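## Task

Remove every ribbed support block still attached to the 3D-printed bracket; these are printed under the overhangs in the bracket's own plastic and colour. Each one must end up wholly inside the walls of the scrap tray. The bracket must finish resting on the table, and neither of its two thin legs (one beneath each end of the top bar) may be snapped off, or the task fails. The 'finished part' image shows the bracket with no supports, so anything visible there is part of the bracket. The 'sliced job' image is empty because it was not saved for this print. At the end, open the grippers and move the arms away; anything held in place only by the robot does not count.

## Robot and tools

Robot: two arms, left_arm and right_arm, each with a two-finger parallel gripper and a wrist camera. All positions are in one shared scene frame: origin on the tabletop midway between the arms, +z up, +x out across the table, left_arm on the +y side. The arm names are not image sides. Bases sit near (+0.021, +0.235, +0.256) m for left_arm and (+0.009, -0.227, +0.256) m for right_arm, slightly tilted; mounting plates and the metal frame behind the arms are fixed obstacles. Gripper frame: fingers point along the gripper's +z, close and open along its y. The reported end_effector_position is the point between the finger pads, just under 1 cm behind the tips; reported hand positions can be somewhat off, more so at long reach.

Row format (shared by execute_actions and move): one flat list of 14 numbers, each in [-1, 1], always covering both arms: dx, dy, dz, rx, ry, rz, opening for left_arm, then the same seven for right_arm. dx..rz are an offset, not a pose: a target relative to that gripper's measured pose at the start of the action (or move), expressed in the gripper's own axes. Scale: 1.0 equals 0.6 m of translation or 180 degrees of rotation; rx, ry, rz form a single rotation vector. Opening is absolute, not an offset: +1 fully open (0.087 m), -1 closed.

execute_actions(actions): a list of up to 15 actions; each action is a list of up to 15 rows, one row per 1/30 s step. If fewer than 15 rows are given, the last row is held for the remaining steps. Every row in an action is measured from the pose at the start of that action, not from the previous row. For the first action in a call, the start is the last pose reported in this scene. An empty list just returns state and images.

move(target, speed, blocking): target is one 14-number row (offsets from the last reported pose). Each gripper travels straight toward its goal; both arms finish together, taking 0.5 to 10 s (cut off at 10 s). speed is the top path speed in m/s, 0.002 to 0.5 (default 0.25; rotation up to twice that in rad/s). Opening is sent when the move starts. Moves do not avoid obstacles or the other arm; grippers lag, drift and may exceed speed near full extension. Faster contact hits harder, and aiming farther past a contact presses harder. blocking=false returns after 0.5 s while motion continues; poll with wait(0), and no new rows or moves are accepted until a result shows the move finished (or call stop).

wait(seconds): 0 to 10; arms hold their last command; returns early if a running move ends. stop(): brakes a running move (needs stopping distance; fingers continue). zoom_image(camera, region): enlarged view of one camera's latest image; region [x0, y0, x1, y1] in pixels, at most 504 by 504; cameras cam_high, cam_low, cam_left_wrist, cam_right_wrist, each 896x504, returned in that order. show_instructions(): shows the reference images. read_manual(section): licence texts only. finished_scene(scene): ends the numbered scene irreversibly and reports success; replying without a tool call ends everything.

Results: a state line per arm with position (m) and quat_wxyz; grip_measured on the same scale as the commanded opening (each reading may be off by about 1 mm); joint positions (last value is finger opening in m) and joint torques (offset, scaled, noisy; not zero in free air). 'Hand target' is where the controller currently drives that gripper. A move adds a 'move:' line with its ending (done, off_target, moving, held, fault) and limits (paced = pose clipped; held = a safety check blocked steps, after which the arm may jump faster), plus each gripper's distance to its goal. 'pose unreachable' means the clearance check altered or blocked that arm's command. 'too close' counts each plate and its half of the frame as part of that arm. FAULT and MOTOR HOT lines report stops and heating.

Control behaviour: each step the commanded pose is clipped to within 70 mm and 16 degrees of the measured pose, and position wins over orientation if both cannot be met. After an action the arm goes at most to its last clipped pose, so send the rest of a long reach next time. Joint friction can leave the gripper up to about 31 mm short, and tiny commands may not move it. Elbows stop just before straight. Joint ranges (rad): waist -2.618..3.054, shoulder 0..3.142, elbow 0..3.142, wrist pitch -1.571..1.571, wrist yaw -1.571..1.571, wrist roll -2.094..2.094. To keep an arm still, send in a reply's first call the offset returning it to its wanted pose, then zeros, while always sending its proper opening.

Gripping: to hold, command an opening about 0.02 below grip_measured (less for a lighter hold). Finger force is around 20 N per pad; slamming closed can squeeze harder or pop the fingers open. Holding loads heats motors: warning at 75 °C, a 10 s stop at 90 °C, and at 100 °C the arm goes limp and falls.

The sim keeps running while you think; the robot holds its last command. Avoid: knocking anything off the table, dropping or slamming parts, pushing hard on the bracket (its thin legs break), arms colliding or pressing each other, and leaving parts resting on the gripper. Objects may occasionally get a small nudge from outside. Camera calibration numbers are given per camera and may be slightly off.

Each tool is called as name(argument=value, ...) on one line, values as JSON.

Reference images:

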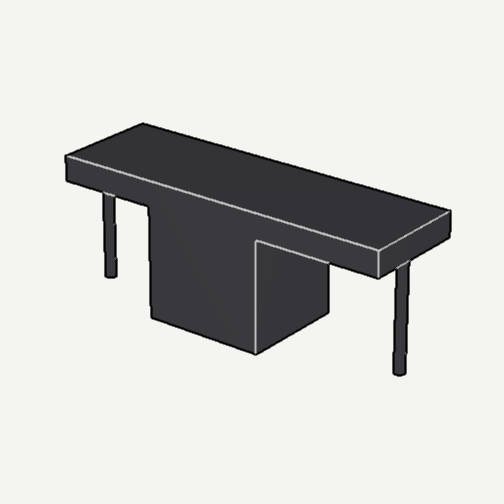

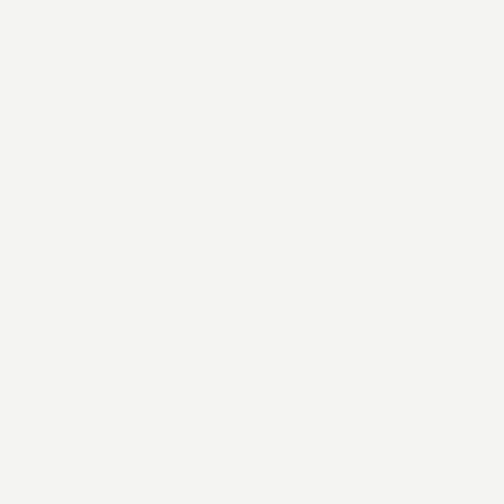

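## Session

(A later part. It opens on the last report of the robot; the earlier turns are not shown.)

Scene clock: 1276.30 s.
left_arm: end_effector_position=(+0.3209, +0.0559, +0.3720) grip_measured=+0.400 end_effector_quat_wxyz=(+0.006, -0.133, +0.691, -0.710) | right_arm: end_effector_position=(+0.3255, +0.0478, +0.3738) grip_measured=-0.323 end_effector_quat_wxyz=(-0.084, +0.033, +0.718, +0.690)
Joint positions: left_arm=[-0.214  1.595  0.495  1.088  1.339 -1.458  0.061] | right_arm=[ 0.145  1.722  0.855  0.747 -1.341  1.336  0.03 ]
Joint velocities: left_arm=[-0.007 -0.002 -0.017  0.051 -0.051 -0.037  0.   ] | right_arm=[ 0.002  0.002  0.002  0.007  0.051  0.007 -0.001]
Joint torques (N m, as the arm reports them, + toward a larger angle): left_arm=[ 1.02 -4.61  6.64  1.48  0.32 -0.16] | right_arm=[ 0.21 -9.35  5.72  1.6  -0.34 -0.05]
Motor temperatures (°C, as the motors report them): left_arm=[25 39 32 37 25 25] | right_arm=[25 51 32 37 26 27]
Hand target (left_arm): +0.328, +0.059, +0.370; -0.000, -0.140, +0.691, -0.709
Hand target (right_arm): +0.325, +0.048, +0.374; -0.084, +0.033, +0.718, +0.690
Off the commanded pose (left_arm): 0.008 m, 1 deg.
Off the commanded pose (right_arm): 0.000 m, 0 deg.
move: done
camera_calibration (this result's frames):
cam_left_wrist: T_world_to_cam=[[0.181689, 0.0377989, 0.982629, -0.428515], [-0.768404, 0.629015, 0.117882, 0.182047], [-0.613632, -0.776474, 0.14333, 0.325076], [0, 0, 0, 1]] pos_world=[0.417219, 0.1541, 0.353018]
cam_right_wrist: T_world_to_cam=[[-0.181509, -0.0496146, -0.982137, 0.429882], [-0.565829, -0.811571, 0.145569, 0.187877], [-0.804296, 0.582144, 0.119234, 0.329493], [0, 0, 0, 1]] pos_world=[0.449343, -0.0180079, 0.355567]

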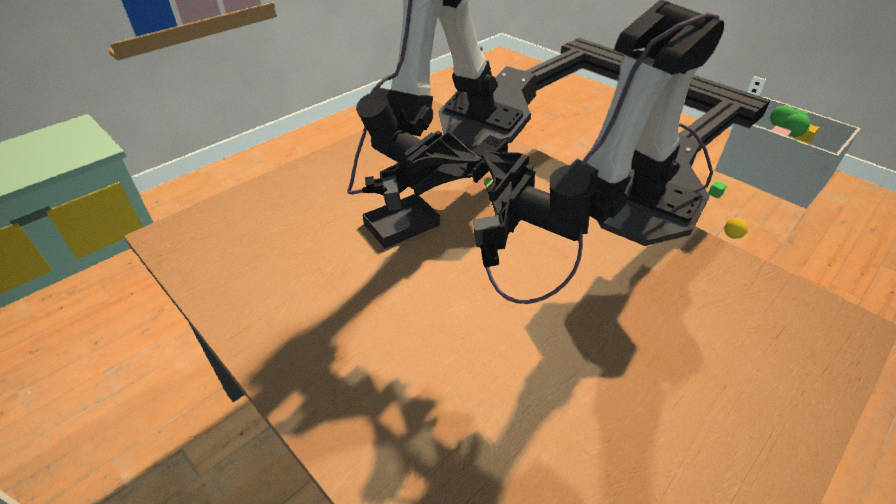

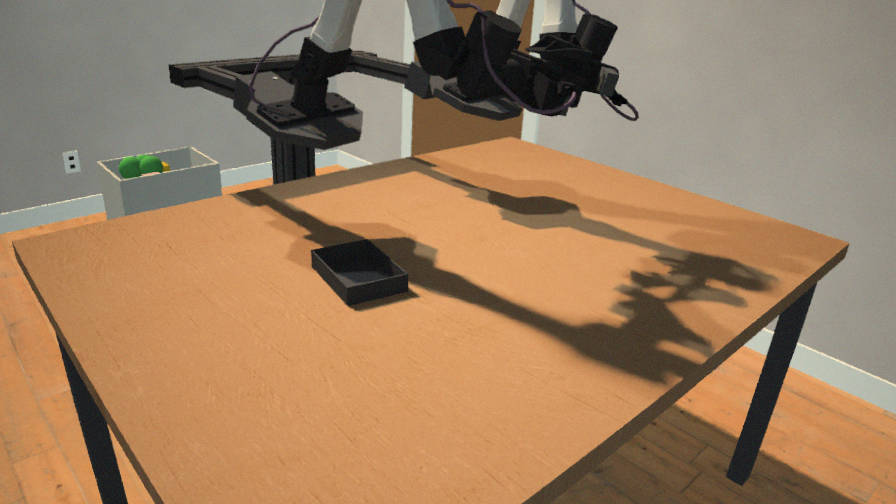

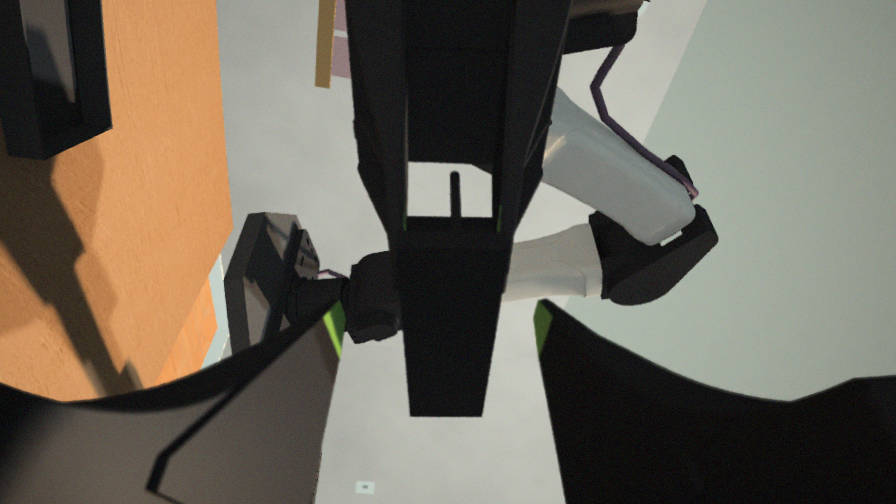

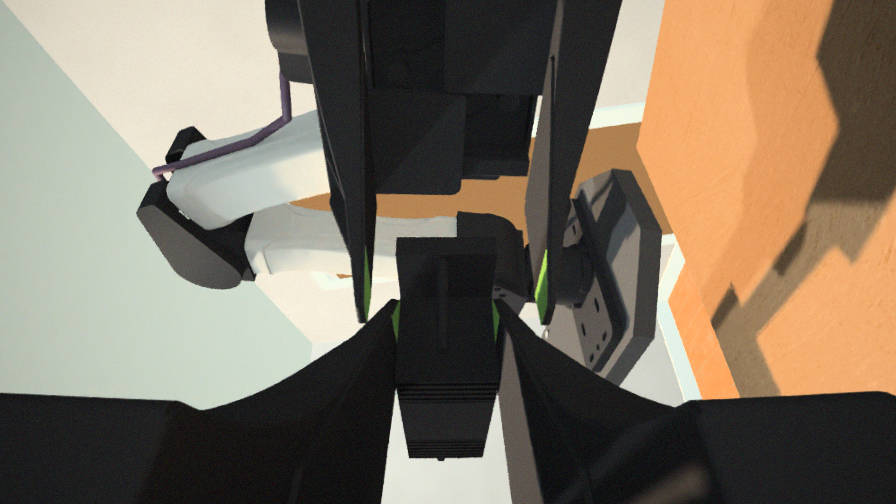

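execute_actions(actions=[])

Scene clock: 1292.10 s.
left_arm: end_effector_position=(+0.3206, +0.0559, +0.3721) grip_measured=+0.400 end_effector_quat_wxyz=(+0.005, -0.133, +0.691, -0.710) | right_arm: end_effector_position=(+0.3255, +0.0478, +0.3738) grip_measured=-0.323 end_effector_quat_wxyz=(-0.084, +0.033, +0.718, +0.690)
Joint positions: left_arm=[-0.214  1.595  0.495  1.088  1.341 -1.459  0.061] | right_arm=[ 0.145  1.722  0.855  0.747 -1.341  1.336  0.03 ]
Joint velocities: left_arm=[ 0.012 -0.002 -0.002  0.007 -0.037 -0.022 -0.   ] | right_arm=[ 0.007  0.002 -0.022 -0.066 -0.037 -0.022 -0.   ]
Joint torques (N m, as the arm reports them, + toward a larger angle): left_arm=[ 1.07 -4.64  6.66  1.49  0.34 -0.17] | right_arm=[ 0.15 -9.31  5.68  1.57 -0.37 -0.06]
Motor temperatures (°C, as the motors report them): left_arm=[25 39 33 37 25 25] | right_arm=[25 50 33 37 26 27]
Hand target (left_arm): +0.328, +0.059, +0.370; -0.000, -0.140, +0.691, -0.709
Hand target (right_arm): +0.325, +0.048, +0.374; -0.084, +0.033, +0.718, +0.690
Off the commanded pose (left_arm): 0.008 m, 1 deg.
Off the commanded pose (right_arm): 0.000 m, 0 deg.
camera_calibration (this result's frames):
cam_left_wrist: T_world_to_cam=[[0.182749, 0.0381757, 0.982418, -0.428874], [-0.767357, 0.630222, 0.118254, 0.181286], [-0.614627, -0.775476, 0.144467, 0.324753], [0, 0, 0, 1]] pos_world=[0.417089, 0.15396, 0.35298]
cam_right_wrist: T_world_to_cam=[[-0.181509, -0.0496146, -0.982137, 0.429882], [-0.565829, -0.811571, 0.145569, 0.187877], [-0.804296, 0.582144, 0.119234, 0.329493], [0, 0, 0, 1]] pos_world=[0.449343, -0.0180079, 0.355567]

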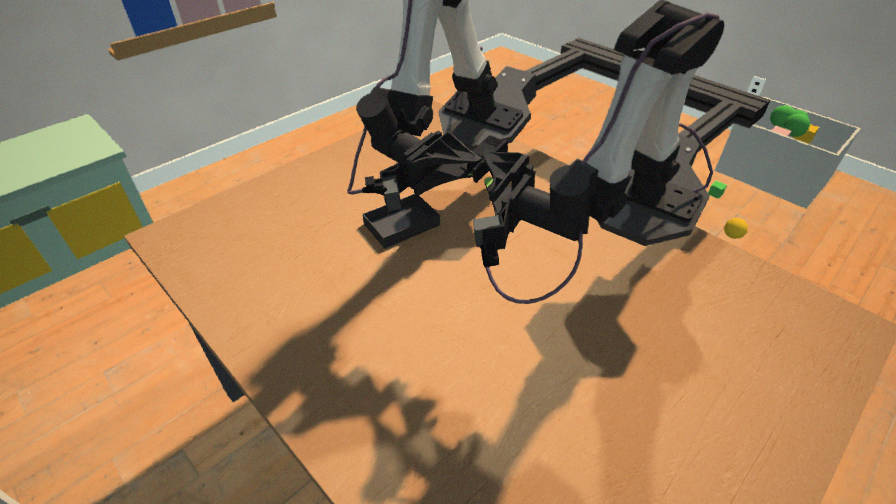

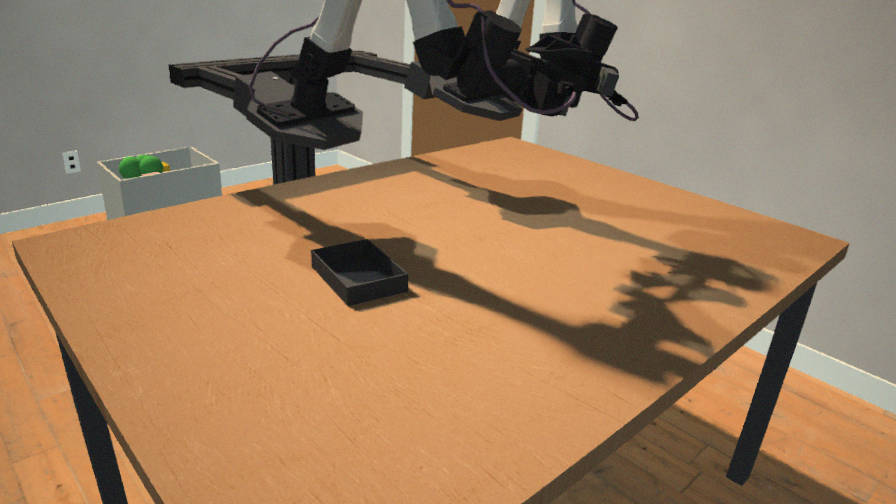

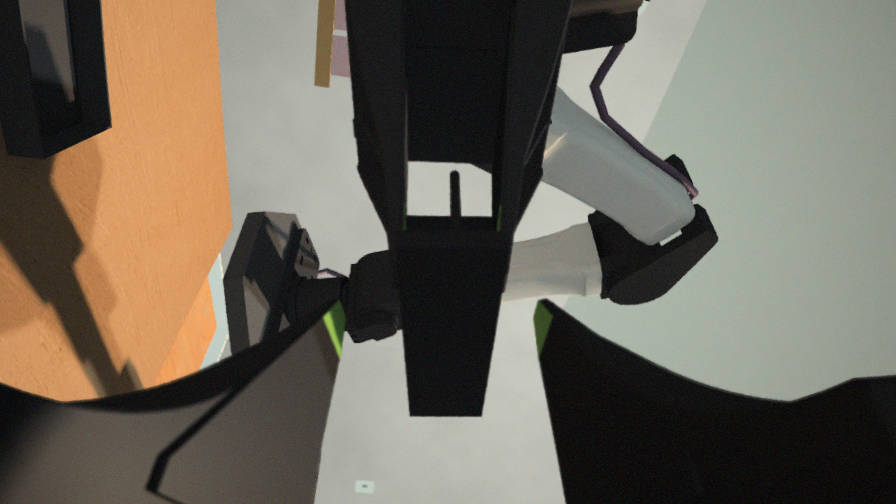

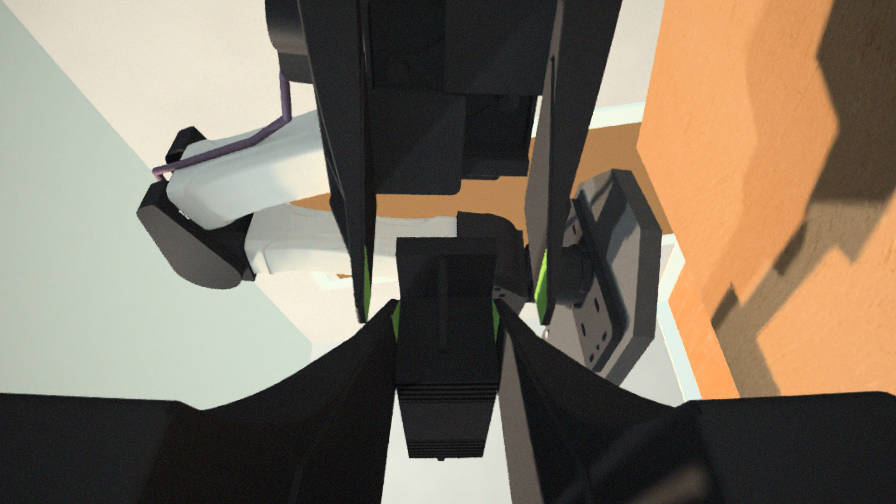

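zoom_image(camera="cam_left_wrist", region=[300, 140, 600, 440])

zoom_image(camera="cam_right_wrist", region=[300, 180, 600, 480])

Region (300, 140, 600, 440) of cam_left_wrist's 896x504 image, scaled by 1.680, with more detail than that image has.

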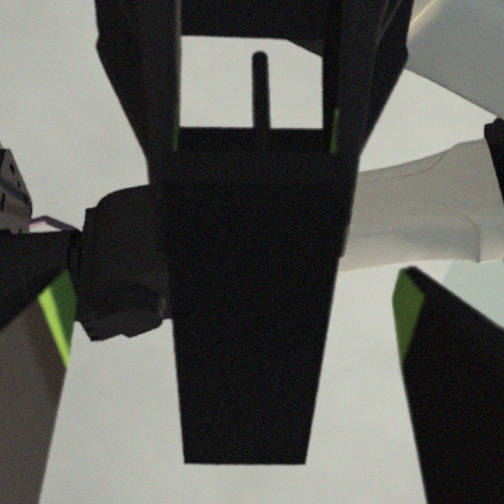

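Region (300, 180, 600, 480) of cam_right_wrist's 896x504 image, scaled by 1.680, with more detail than that image has.

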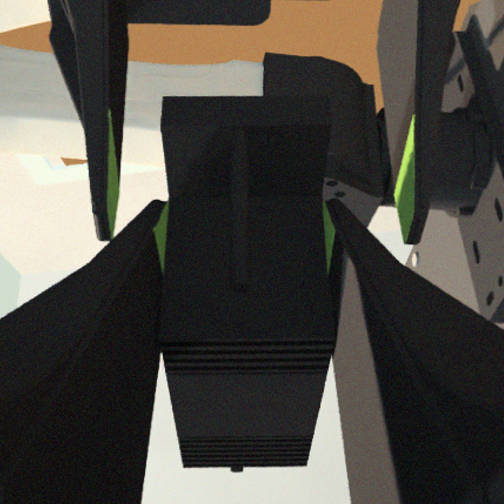

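move(target=[-0.0232, -0.0047, -0.0057, 0, 0.0275, 0.012, 0.4, 0, 0, 0, 0, 0, 0, -0.37], speed=0.05)

Scene clock: 1392.87 s.
left_arm: end_effector_position=(+0.3294, +0.0590, +0.3772) grip_measured=+0.400 end_effector_quat_wxyz=(+0.000, -0.080, +0.690, -0.720) | right_arm: end_effector_position=(+0.3255, +0.0478, +0.3738) grip_measured=-0.323 end_effector_quat_wxyz=(-0.084, +0.033, +0.718, +0.690)
Joint positions: left_arm=[-0.206  1.637  0.595  1.038  1.434 -1.4    0.061] | right_arm=[ 0.145  1.722  0.855  0.747 -1.341  1.336  0.03 ]
Joint velocities: left_arm=[-0.017  0.007 -0.002 -0.139 -0.051  0.037 -0.   ] | right_arm=[-0.012 -0.007 -0.002  0.037 -0.037  0.007  0.   ]
Joint torques (N m, as the arm reports them, + toward a larger angle): left_arm=[ 0.96 -5.43  6.2   1.3   0.33 -0.07] | right_arm=[ 0.26 -9.29  5.76  1.56 -0.35 -0.04]
Motor temperatures (°C, as the motors report them): left_arm=[25 37 34 37 25 25] | right_arm=[25 48 33 38 26 27]
Hand target (left_arm): +0.334, +0.062, +0.372; -0.011, -0.090, +0.691, -0.718
Hand target (right_arm): +0.325, +0.048, +0.374; -0.084, +0.033, +0.718, +0.690
Off the commanded pose (left_arm): 0.007 m, 2 deg.
Off the commanded pose (right_arm): 0.000 m, 0 deg.
move: done
camera_calibration (this result's frames):
cam_left_wrist: T_world_to_cam=[[0.115098, 0.0409384, 0.99251, -0.417313], [-0.720723, 0.691032, 0.0550763, 0.190355], [-0.683602, -0.721664, 0.109041, 0.364732], [0, 0, 0, 1]] pos_world=[0.434556, 0.148757, 0.363932]
cam_right_wrist: T_world_to_cam=[[-0.181509, -0.0496146, -0.982137, 0.429882], [-0.565829, -0.811571, 0.145569, 0.187877], [-0.804296, 0.582144, 0.119234, 0.329493], [0, 0, 0, 1]] pos_world=[0.449343, -0.0180079, 0.355567]

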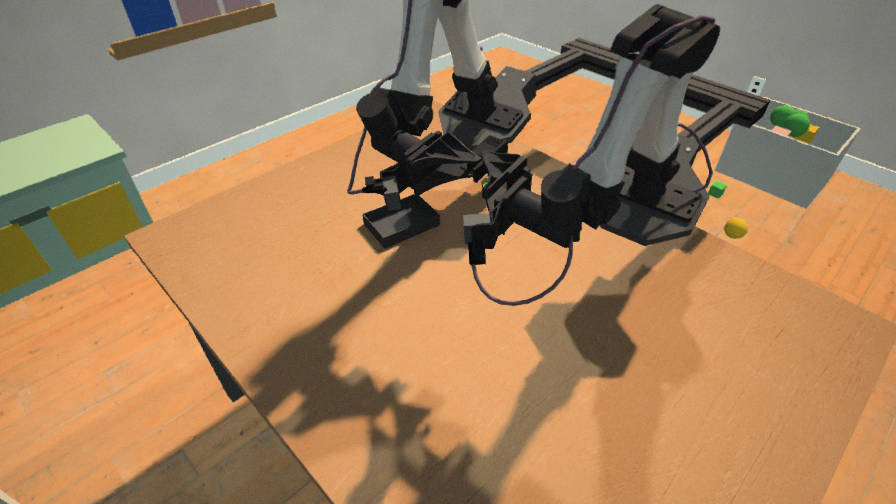

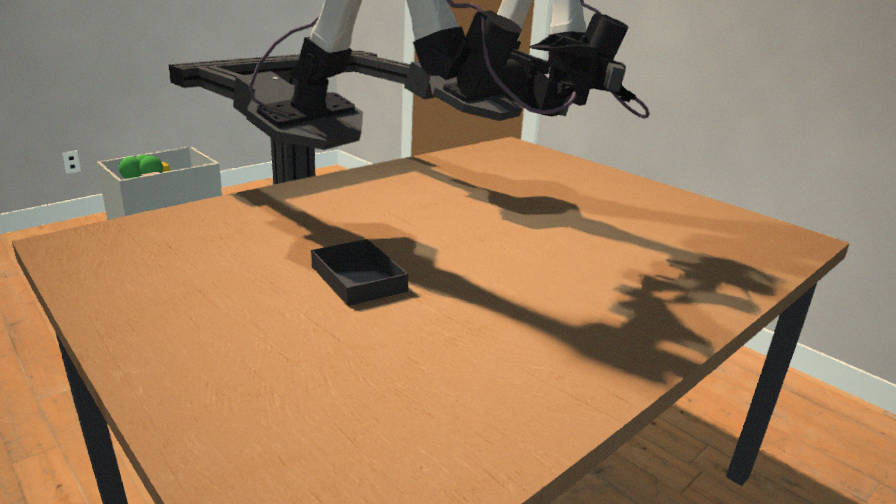

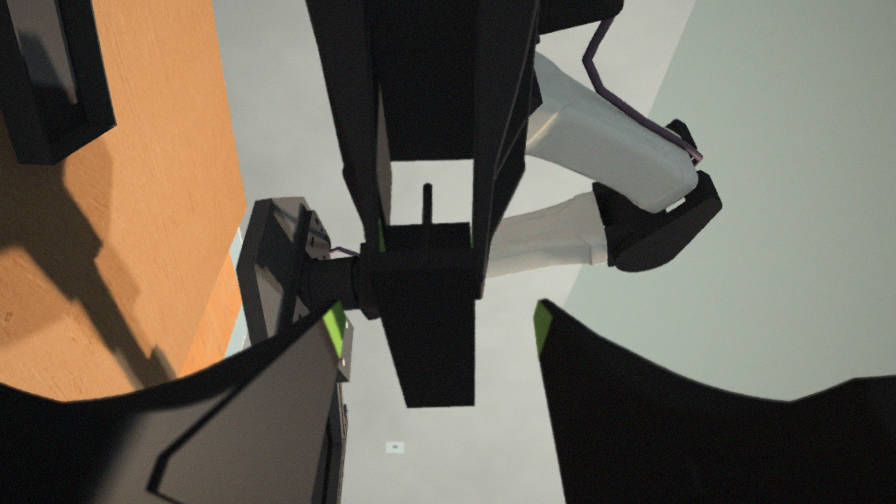

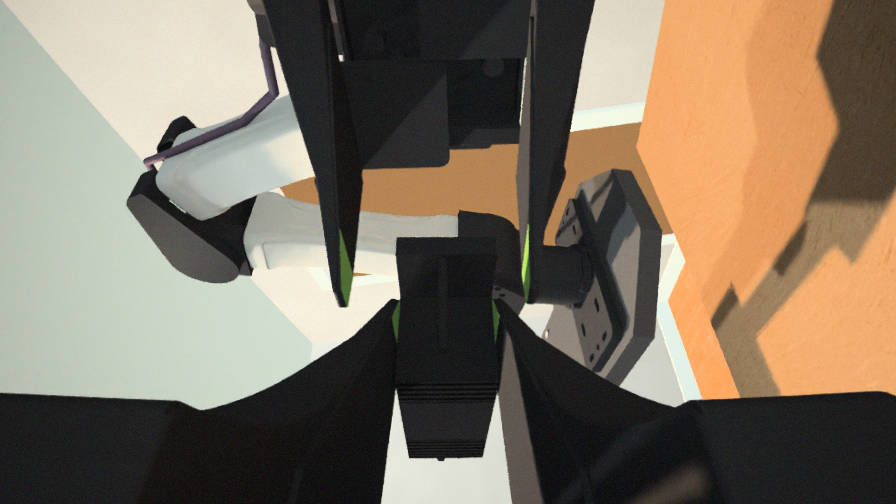

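zoom_image(camera="cam_left_wrist", region=[300, 140, 600, 440])

zoom_image(camera="cam_right_wrist", region=[300, 180, 600, 480])

Region (300, 140, 600, 440) of cam_left_wrist's 896x504 image, scaled by 1.680, with more detail than that image has.

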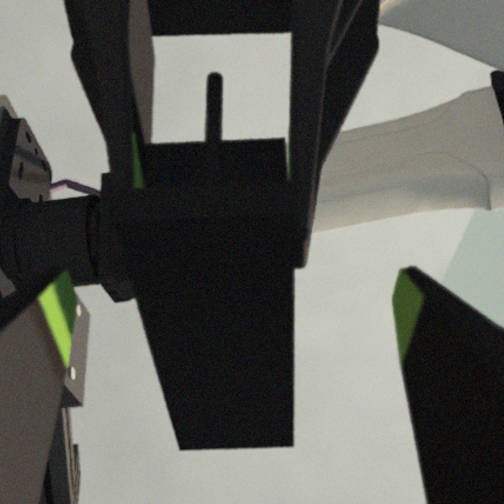

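Region (300, 180, 600, 480) of cam_right_wrist's 896x504 image, scaled by 1.680, with more detail than that image has.

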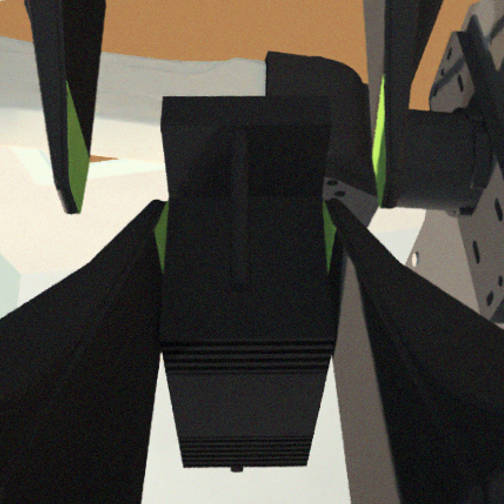

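move(target=[0.0108, 0.0125, 0.005, -0.002, 0, -0.0233, 0.4, 0, 0, 0, 0, 0, 0, -0.37], speed=0.05)

zoom_image(camera="cam_left_wrist", region=[300, 140, 600, 440])

Scene clock: 1415.20 s.
left_arm: end_effector_position=(+0.3296, +0.0589, +0.3770) grip_measured=+0.400 end_effector_quat_wxyz=(-0.008, -0.088, +0.690, -0.719) | right_arm: end_effector_position=(+0.3255, +0.0478, +0.3738) grip_measured=-0.323 end_effector_quat_wxyz=(-0.084, +0.033, +0.718, +0.690)
Joint positions: left_arm=[-0.206  1.637  0.595  1.025  1.432 -1.411  0.061] | right_arm=[ 0.145  1.722  0.855  0.747 -1.341  1.336  0.03 ]
Joint velocities: left_arm=[-0.002 -0.012  0.002  0.037  0.051 -0.051 -0.   ] | right_arm=[ 0.002  0.002 -0.022 -0.007  0.066 -0.007  0.   ]
Joint torques (N m, as the arm reports them, + toward a larger angle): left_arm=[-1.5  -6.39  2.29  1.53  0.12 -0.15] | right_arm=[ 0.19 -9.35  5.73  1.59 -0.35 -0.07]
Motor temperatures (°C, as the motors report them): left_arm=[25 37 34 36 25 25] | right_arm=[25 48 33 38 26 27]
Hand target (left_arm): +0.323, +0.055, +0.371; -0.026, -0.104, +0.689, -0.716
Hand target (right_arm): +0.325, +0.048, +0.374; -0.084, +0.033, +0.718, +0.690
Off the commanded pose (left_arm): 0.010 m, 3 deg.
Off the commanded pose (right_arm): 0.000 m, 0 deg.
move: off_target (left_arm)
camera_calibration (this result's frames):
cam_left_wrist: T_world_to_cam=[[0.1389, 0.041569, 0.989434, -0.423812], [-0.719545, 0.690704, 0.0719939, 0.183798], [-0.680413, -0.721942, 0.12585, 0.357467], [0, 0, 0, 1]] pos_world=[0.434343, 0.148738, 0.361114]
cam_right_wrist: T_world_to_cam=[[-0.181509, -0.0496146, -0.982137, 0.429882], [-0.565829, -0.811571, 0.145569, 0.187877], [-0.804296, 0.582144, 0.119234, 0.329493], [0, 0, 0, 1]] pos_world=[0.449343, -0.0180079, 0.355567]

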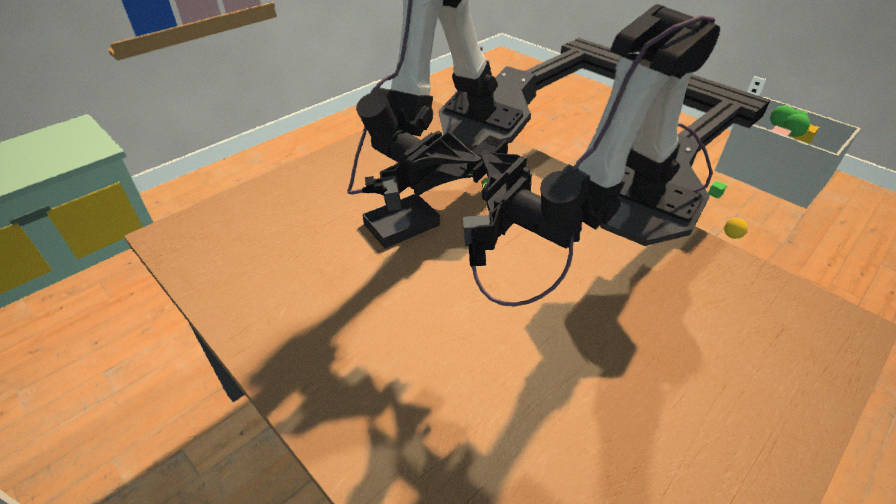

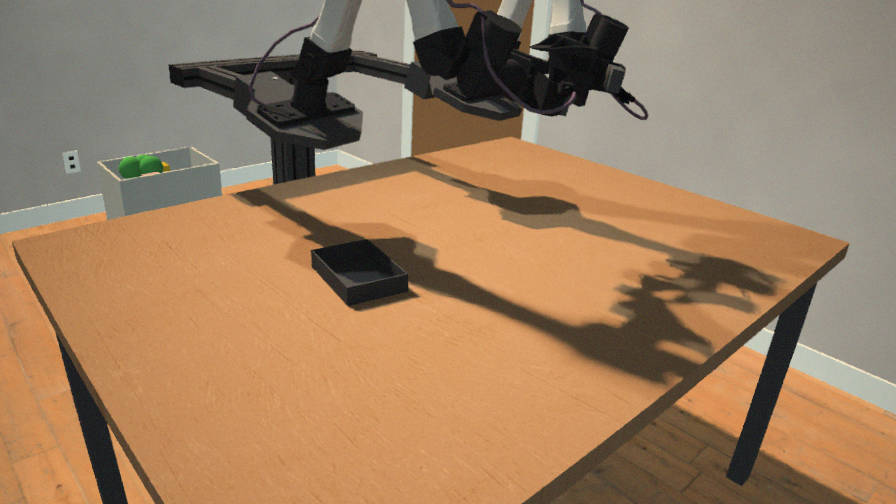

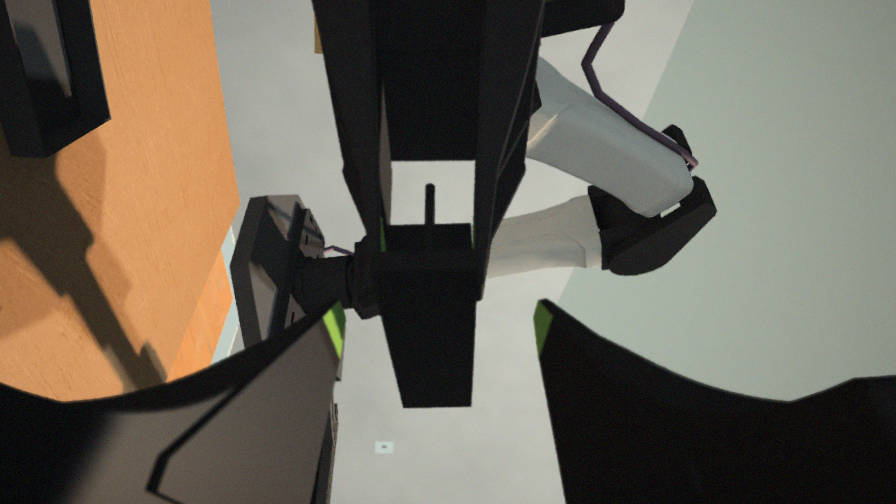

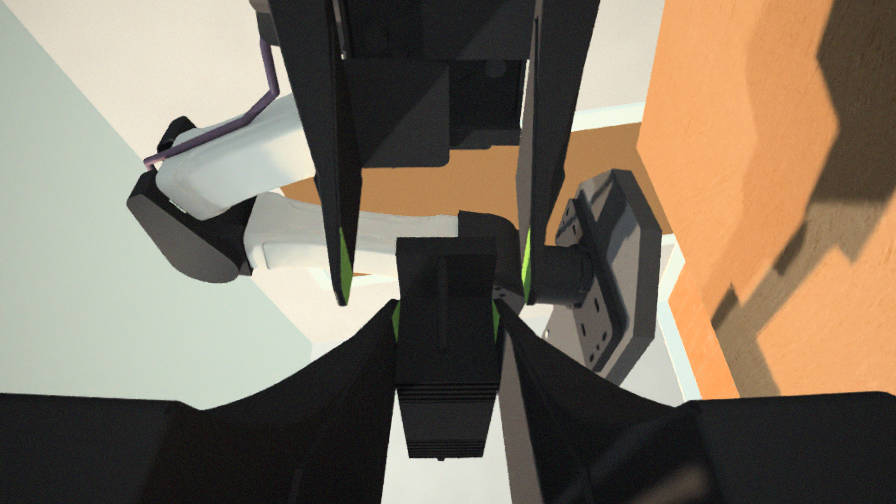

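Region (300, 140, 600, 440) of cam_left_wrist's 896x504 image, scaled by 1.680, with more detail than that image has.

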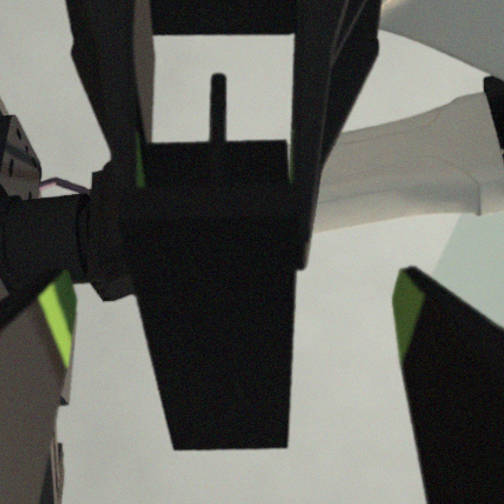

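zoom_image(camera="cam_left_wrist", region=[350, 200, 500, 300])

zoom_image(camera="cam_right_wrist", region=[320, 210, 560, 330])

Region (350, 200, 500, 300) of cam_left_wrist's 896x504 image, scaled by 3.360, with more detail than that image has.

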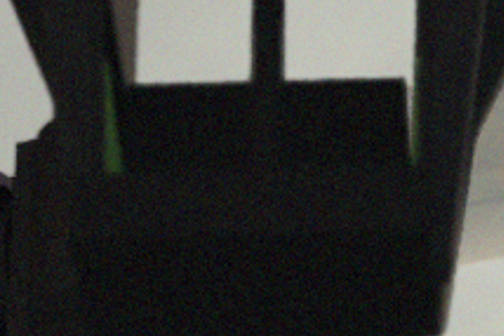

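Region (320, 210, 560, 330) of cam_right_wrist's 896x504 image, scaled by 2.100, with more detail than that image has.

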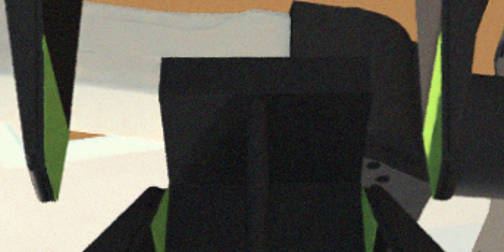

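zoom_image(camera="cam_right_wrist", region=[370, 225, 530, 405])

Region (370, 225, 530, 405) of cam_right_wrist's 896x504 image, scaled by 2.800, with more detail than that image has.

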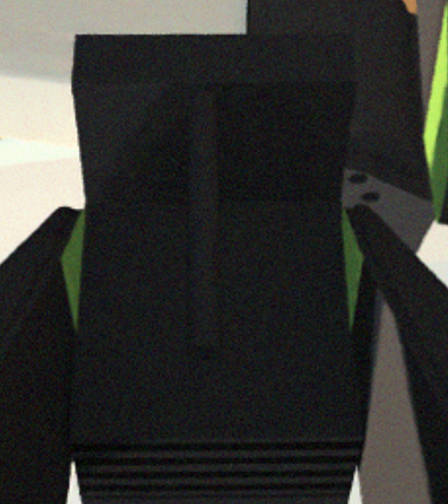

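move(target=[0.014, 0.0272, 0.0058, -0.002, 0.0013, -0.029, 0.4, 0, 0, 0, 0, 0, 0, -0.37], speed=0.05)

zoom_image(camera="cam_left_wrist", region=[300, 140, 600, 440])

Scene clock: 1518.50 s.
left_arm: end_effector_position=(+0.3263, +0.0585, +0.3712) grip_measured=+0.400 end_effector_quat_wxyz=(-0.023, -0.103, +0.689, -0.717) | right_arm: end_effector_position=(+0.3255, +0.0478, +0.3738) grip_measured=-0.323 end_effector_quat_wxyz=(-0.084, +0.033, +0.718, +0.690)
Joint positions: left_arm=[-0.206  1.655  0.58   1.038  1.431 -1.433  0.061] | right_arm=[ 0.145  1.722  0.855  0.747 -1.341  1.336  0.03 ]
Joint velocities: left_arm=[ 0.007  0.007 -0.007 -0.037 -0.037 -0.007 -0.   ] | right_arm=[ 0.007 -0.007 -0.017  0.037  0.007 -0.051 -0.   ]
Joint torques (N m, as the arm reports them, + toward a larger angle): left_arm=[-1.65 -5.15  2.27  1.6   0.14 -0.15] | right_arm=[ 0.2  -9.3   5.69  1.58 -0.37 -0.05]
Motor temperatures (°C, as the motors report them): left_arm=[25 39 31 37 25 25] | right_arm=[25 49 33 38 26 27]
Hand target (left_arm): +0.319, +0.054, +0.362; -0.042, -0.118, +0.688, -0.715
Hand target (right_arm): +0.325, +0.048, +0.374; -0.084, +0.033, +0.718, +0.690
Off the commanded pose (left_arm): 0.012 m, 3 deg.
Off the commanded pose (right_arm): 0.000 m, 0 deg.
move: off_target (left_arm)
camera_calibration (this result's frames):
cam_left_wrist: T_world_to_cam=[[0.181304, 0.0432855, 0.982474, -0.42893], [-0.714771, 0.691966, 0.101417, 0.169586], [-0.675449, -0.720631, 0.156396, 0.342641], [0, 0, 0, 1]] pos_world=[0.430419, 0.148137, 0.350626]
cam_right_wrist: T_world_to_cam=[[-0.181509, -0.0496146, -0.982137, 0.429882], [-0.565829, -0.811571, 0.145569, 0.187877], [-0.804296, 0.582144, 0.119234, 0.329493], [0, 0, 0, 1]] pos_world=[0.449343, -0.0180079, 0.355567]

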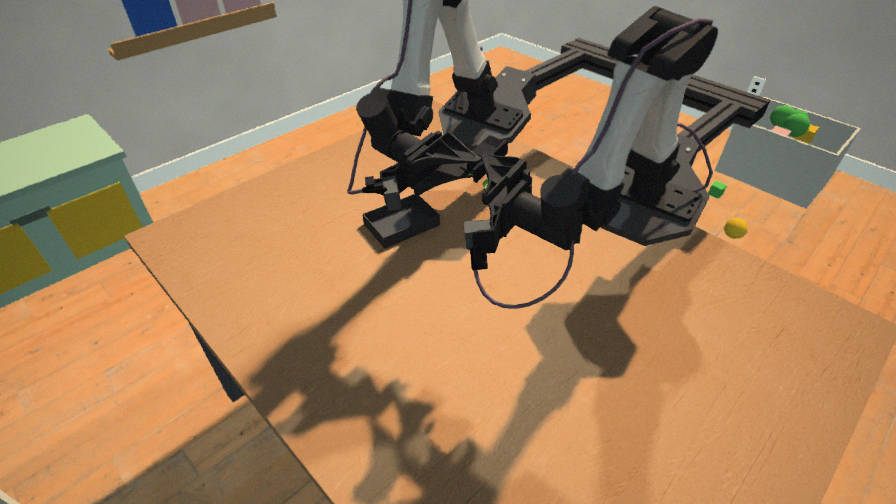

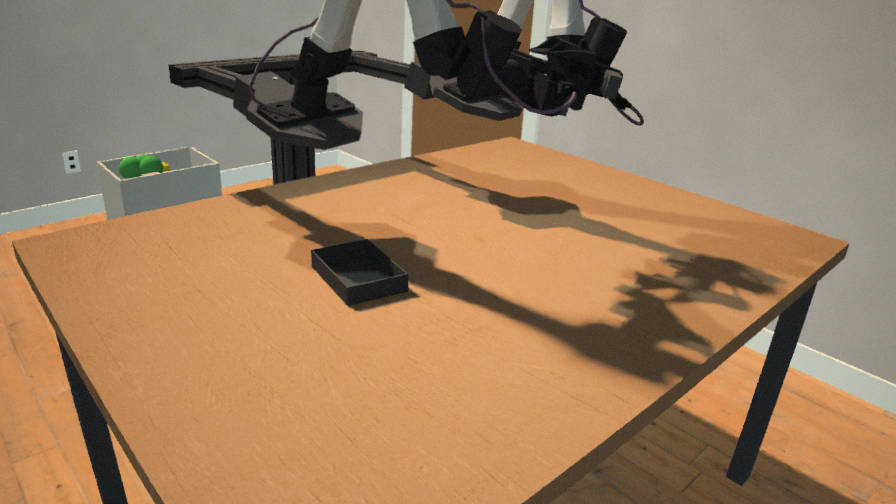

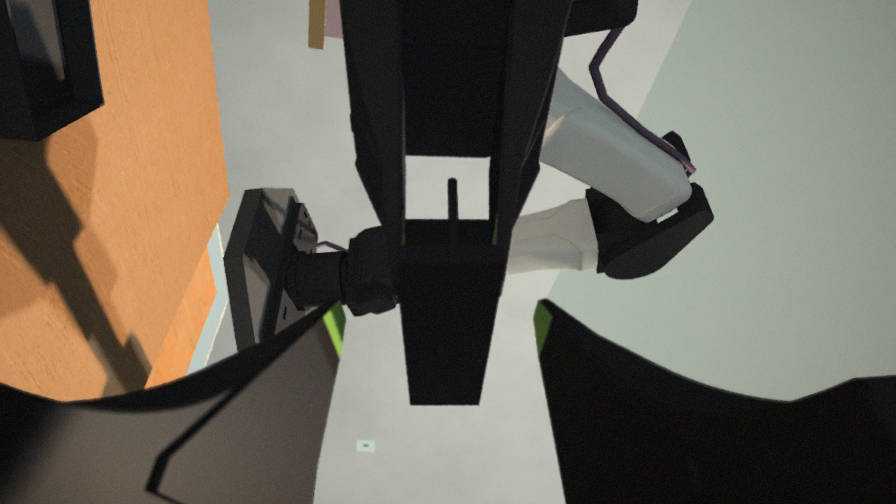

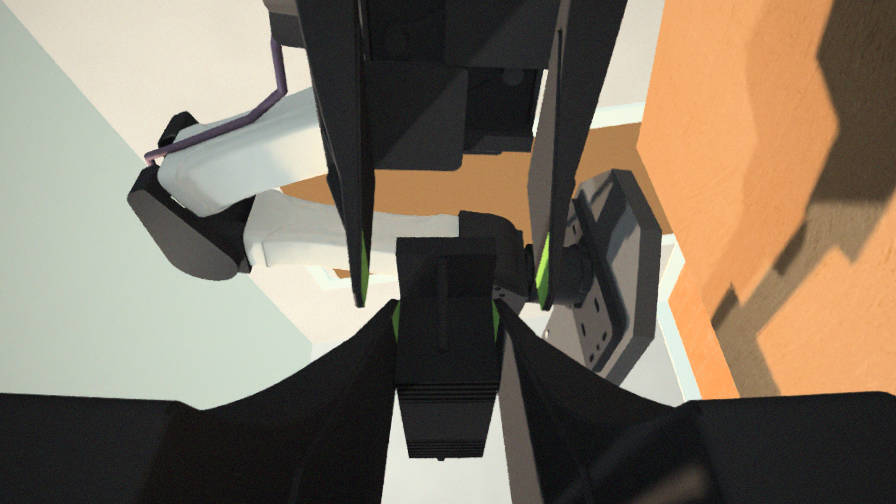

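Region (300, 140, 600, 440) of cam_left_wrist's 896x504 image, scaled by 1.680, with more detail than that image has.

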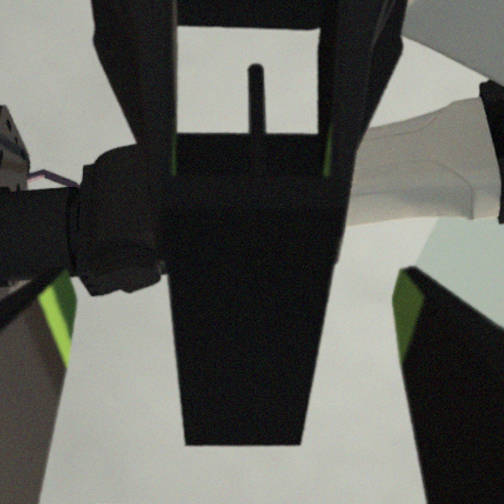

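zoom_image(camera="cam_left_wrist", region=[370, 200, 520, 300])

zoom_image(camera="cam_right_wrist", region=[330, 210, 570, 330])

Region (370, 200, 520, 300) of cam_left_wrist's 896x504 image, scaled by 3.360, with more detail than that image has.

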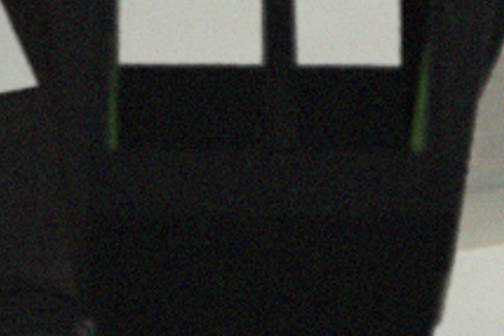

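Region (330, 210, 570, 330) of cam_right_wrist's 896x504 image, scaled by 2.100, with more detail than that image has.

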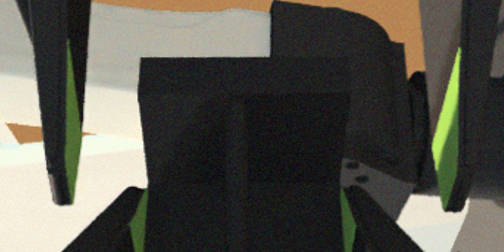

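move(target=[-0.001, -0.00572, 0.0001, 0.00193, -0.00027, 0.00656, 0.4, 0, 0, 0, 0, 0, 0, -0.37], speed=0.03)

zoom_image(camera="cam_left_wrist", region=[300, 140, 600, 440])

Scene clock: 1550.77 s.
left_arm: end_effector_position=(+0.3270, +0.0586, +0.3729) grip_measured=+0.400 end_effector_quat_wxyz=(-0.017, -0.097, +0.688, -0.719) | right_arm: end_effector_position=(+0.3255, +0.0478, +0.3738) grip_measured=-0.323 end_effector_quat_wxyz=(-0.084, +0.033, +0.718, +0.690)
Joint positions: left_arm=[-0.206  1.655  0.58   1.064  1.431 -1.441  0.061] | right_arm=[ 0.145  1.722  0.855  0.747 -1.341  1.336  0.03 ]
Joint velocities: left_arm=[-0.002  0.007 -0.002 -0.007 -0.051  0.066  0.   ] | right_arm=[ 0.007 -0.012 -0.007 -0.007  0.037 -0.007  0.   ]
Joint torques (N m, as the arm reports them, + toward a larger angle): left_arm=[-0.18 -7.05  4.63  1.56  0.26 -0.14] | right_arm=[ 0.21 -9.26  5.63  1.59 -0.37 -0.07]
Motor temperatures (°C, as the motors report them): left_arm=[25 38 30 38 25 25] | right_arm=[25 49 33 38 26 27]
Hand target (left_arm): +0.327, +0.059, +0.374; -0.015, -0.096, +0.688, -0.719
Hand target (right_arm): +0.325, +0.048, +0.374; -0.084, +0.033, +0.718, +0.690
Off the commanded pose (left_arm): 0.002 m, 0 deg.
Off the commanded pose (right_arm): 0.000 m, 0 deg.
move: done
camera_calibration (this result's frames):
cam_left_wrist: T_world_to_cam=[[0.163225, 0.0449808, 0.985563, -0.426129], [-0.717671, 0.690885, 0.0873263, 0.176063], [-0.676983, -0.721564, 0.145051, 0.347675], [0, 0, 0, 1]] pos_world=[0.43128, 0.148398, 0.354171]
cam_right_wrist: T_world_to_cam=[[-0.181509, -0.0496146, -0.982137, 0.429882], [-0.565829, -0.811571, 0.145569, 0.187877], [-0.804296, 0.582144, 0.119234, 0.329493], [0, 0, 0, 1]] pos_world=[0.449343, -0.0180079, 0.355567]

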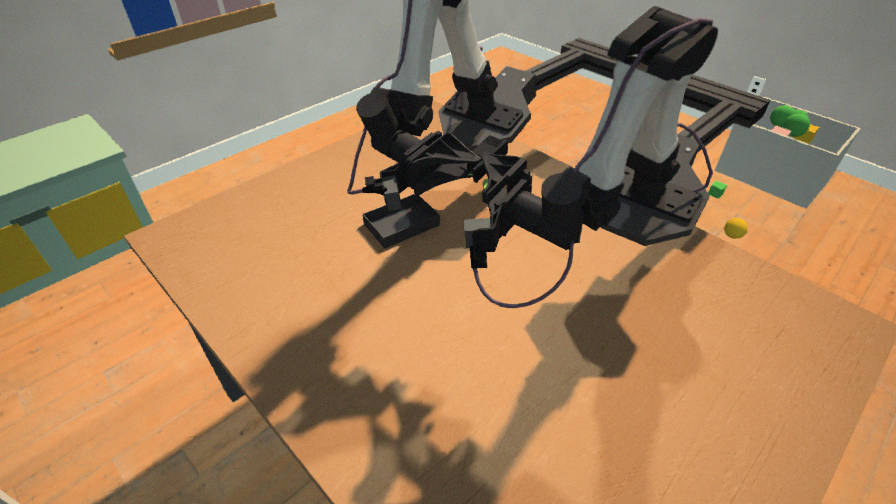

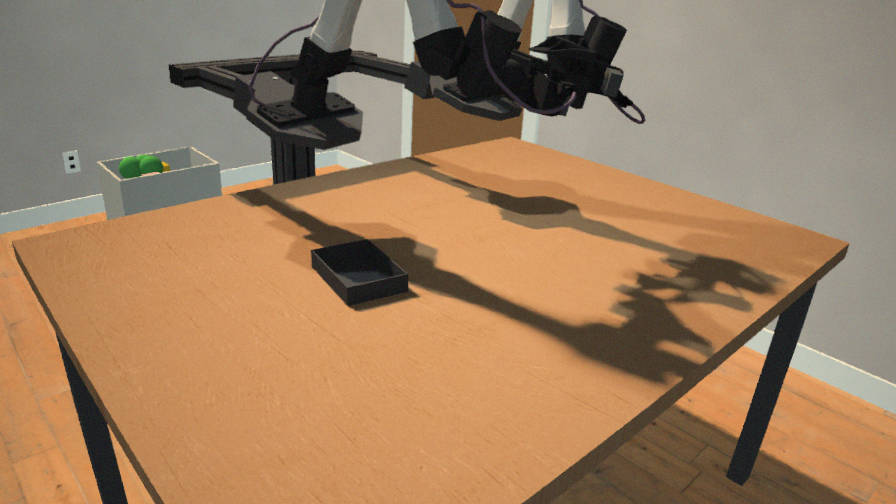

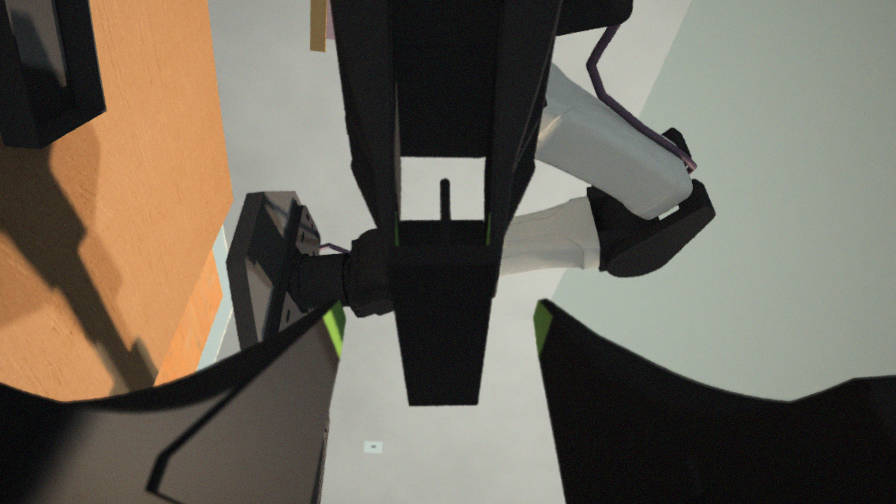

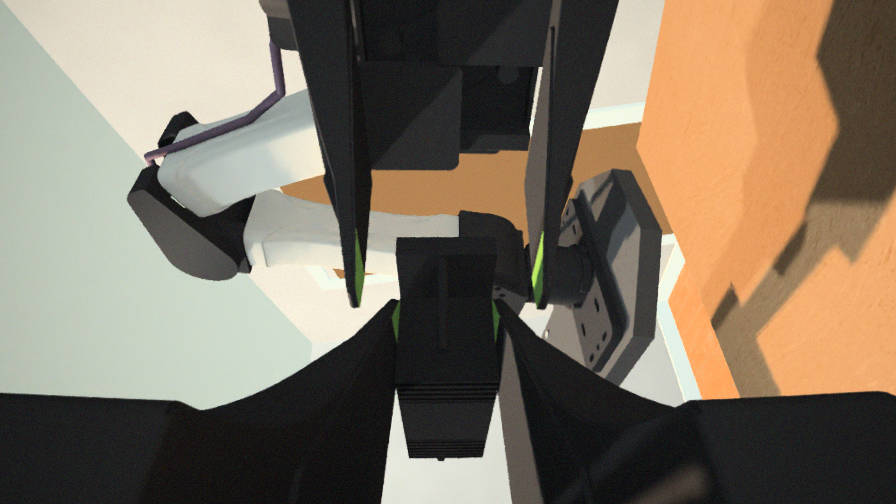

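Region (300, 140, 600, 440) of cam_left_wrist's 896x504 image, scaled by 1.680, with more detail than that image has.

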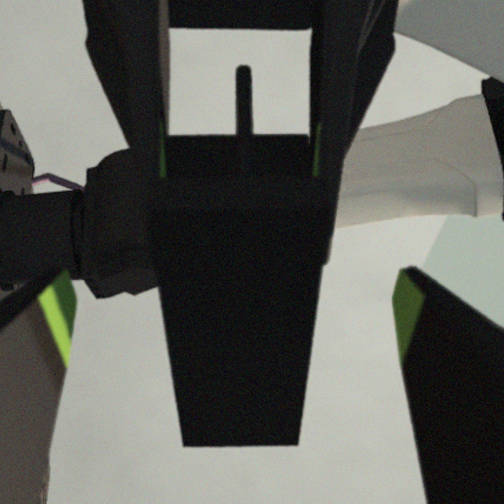

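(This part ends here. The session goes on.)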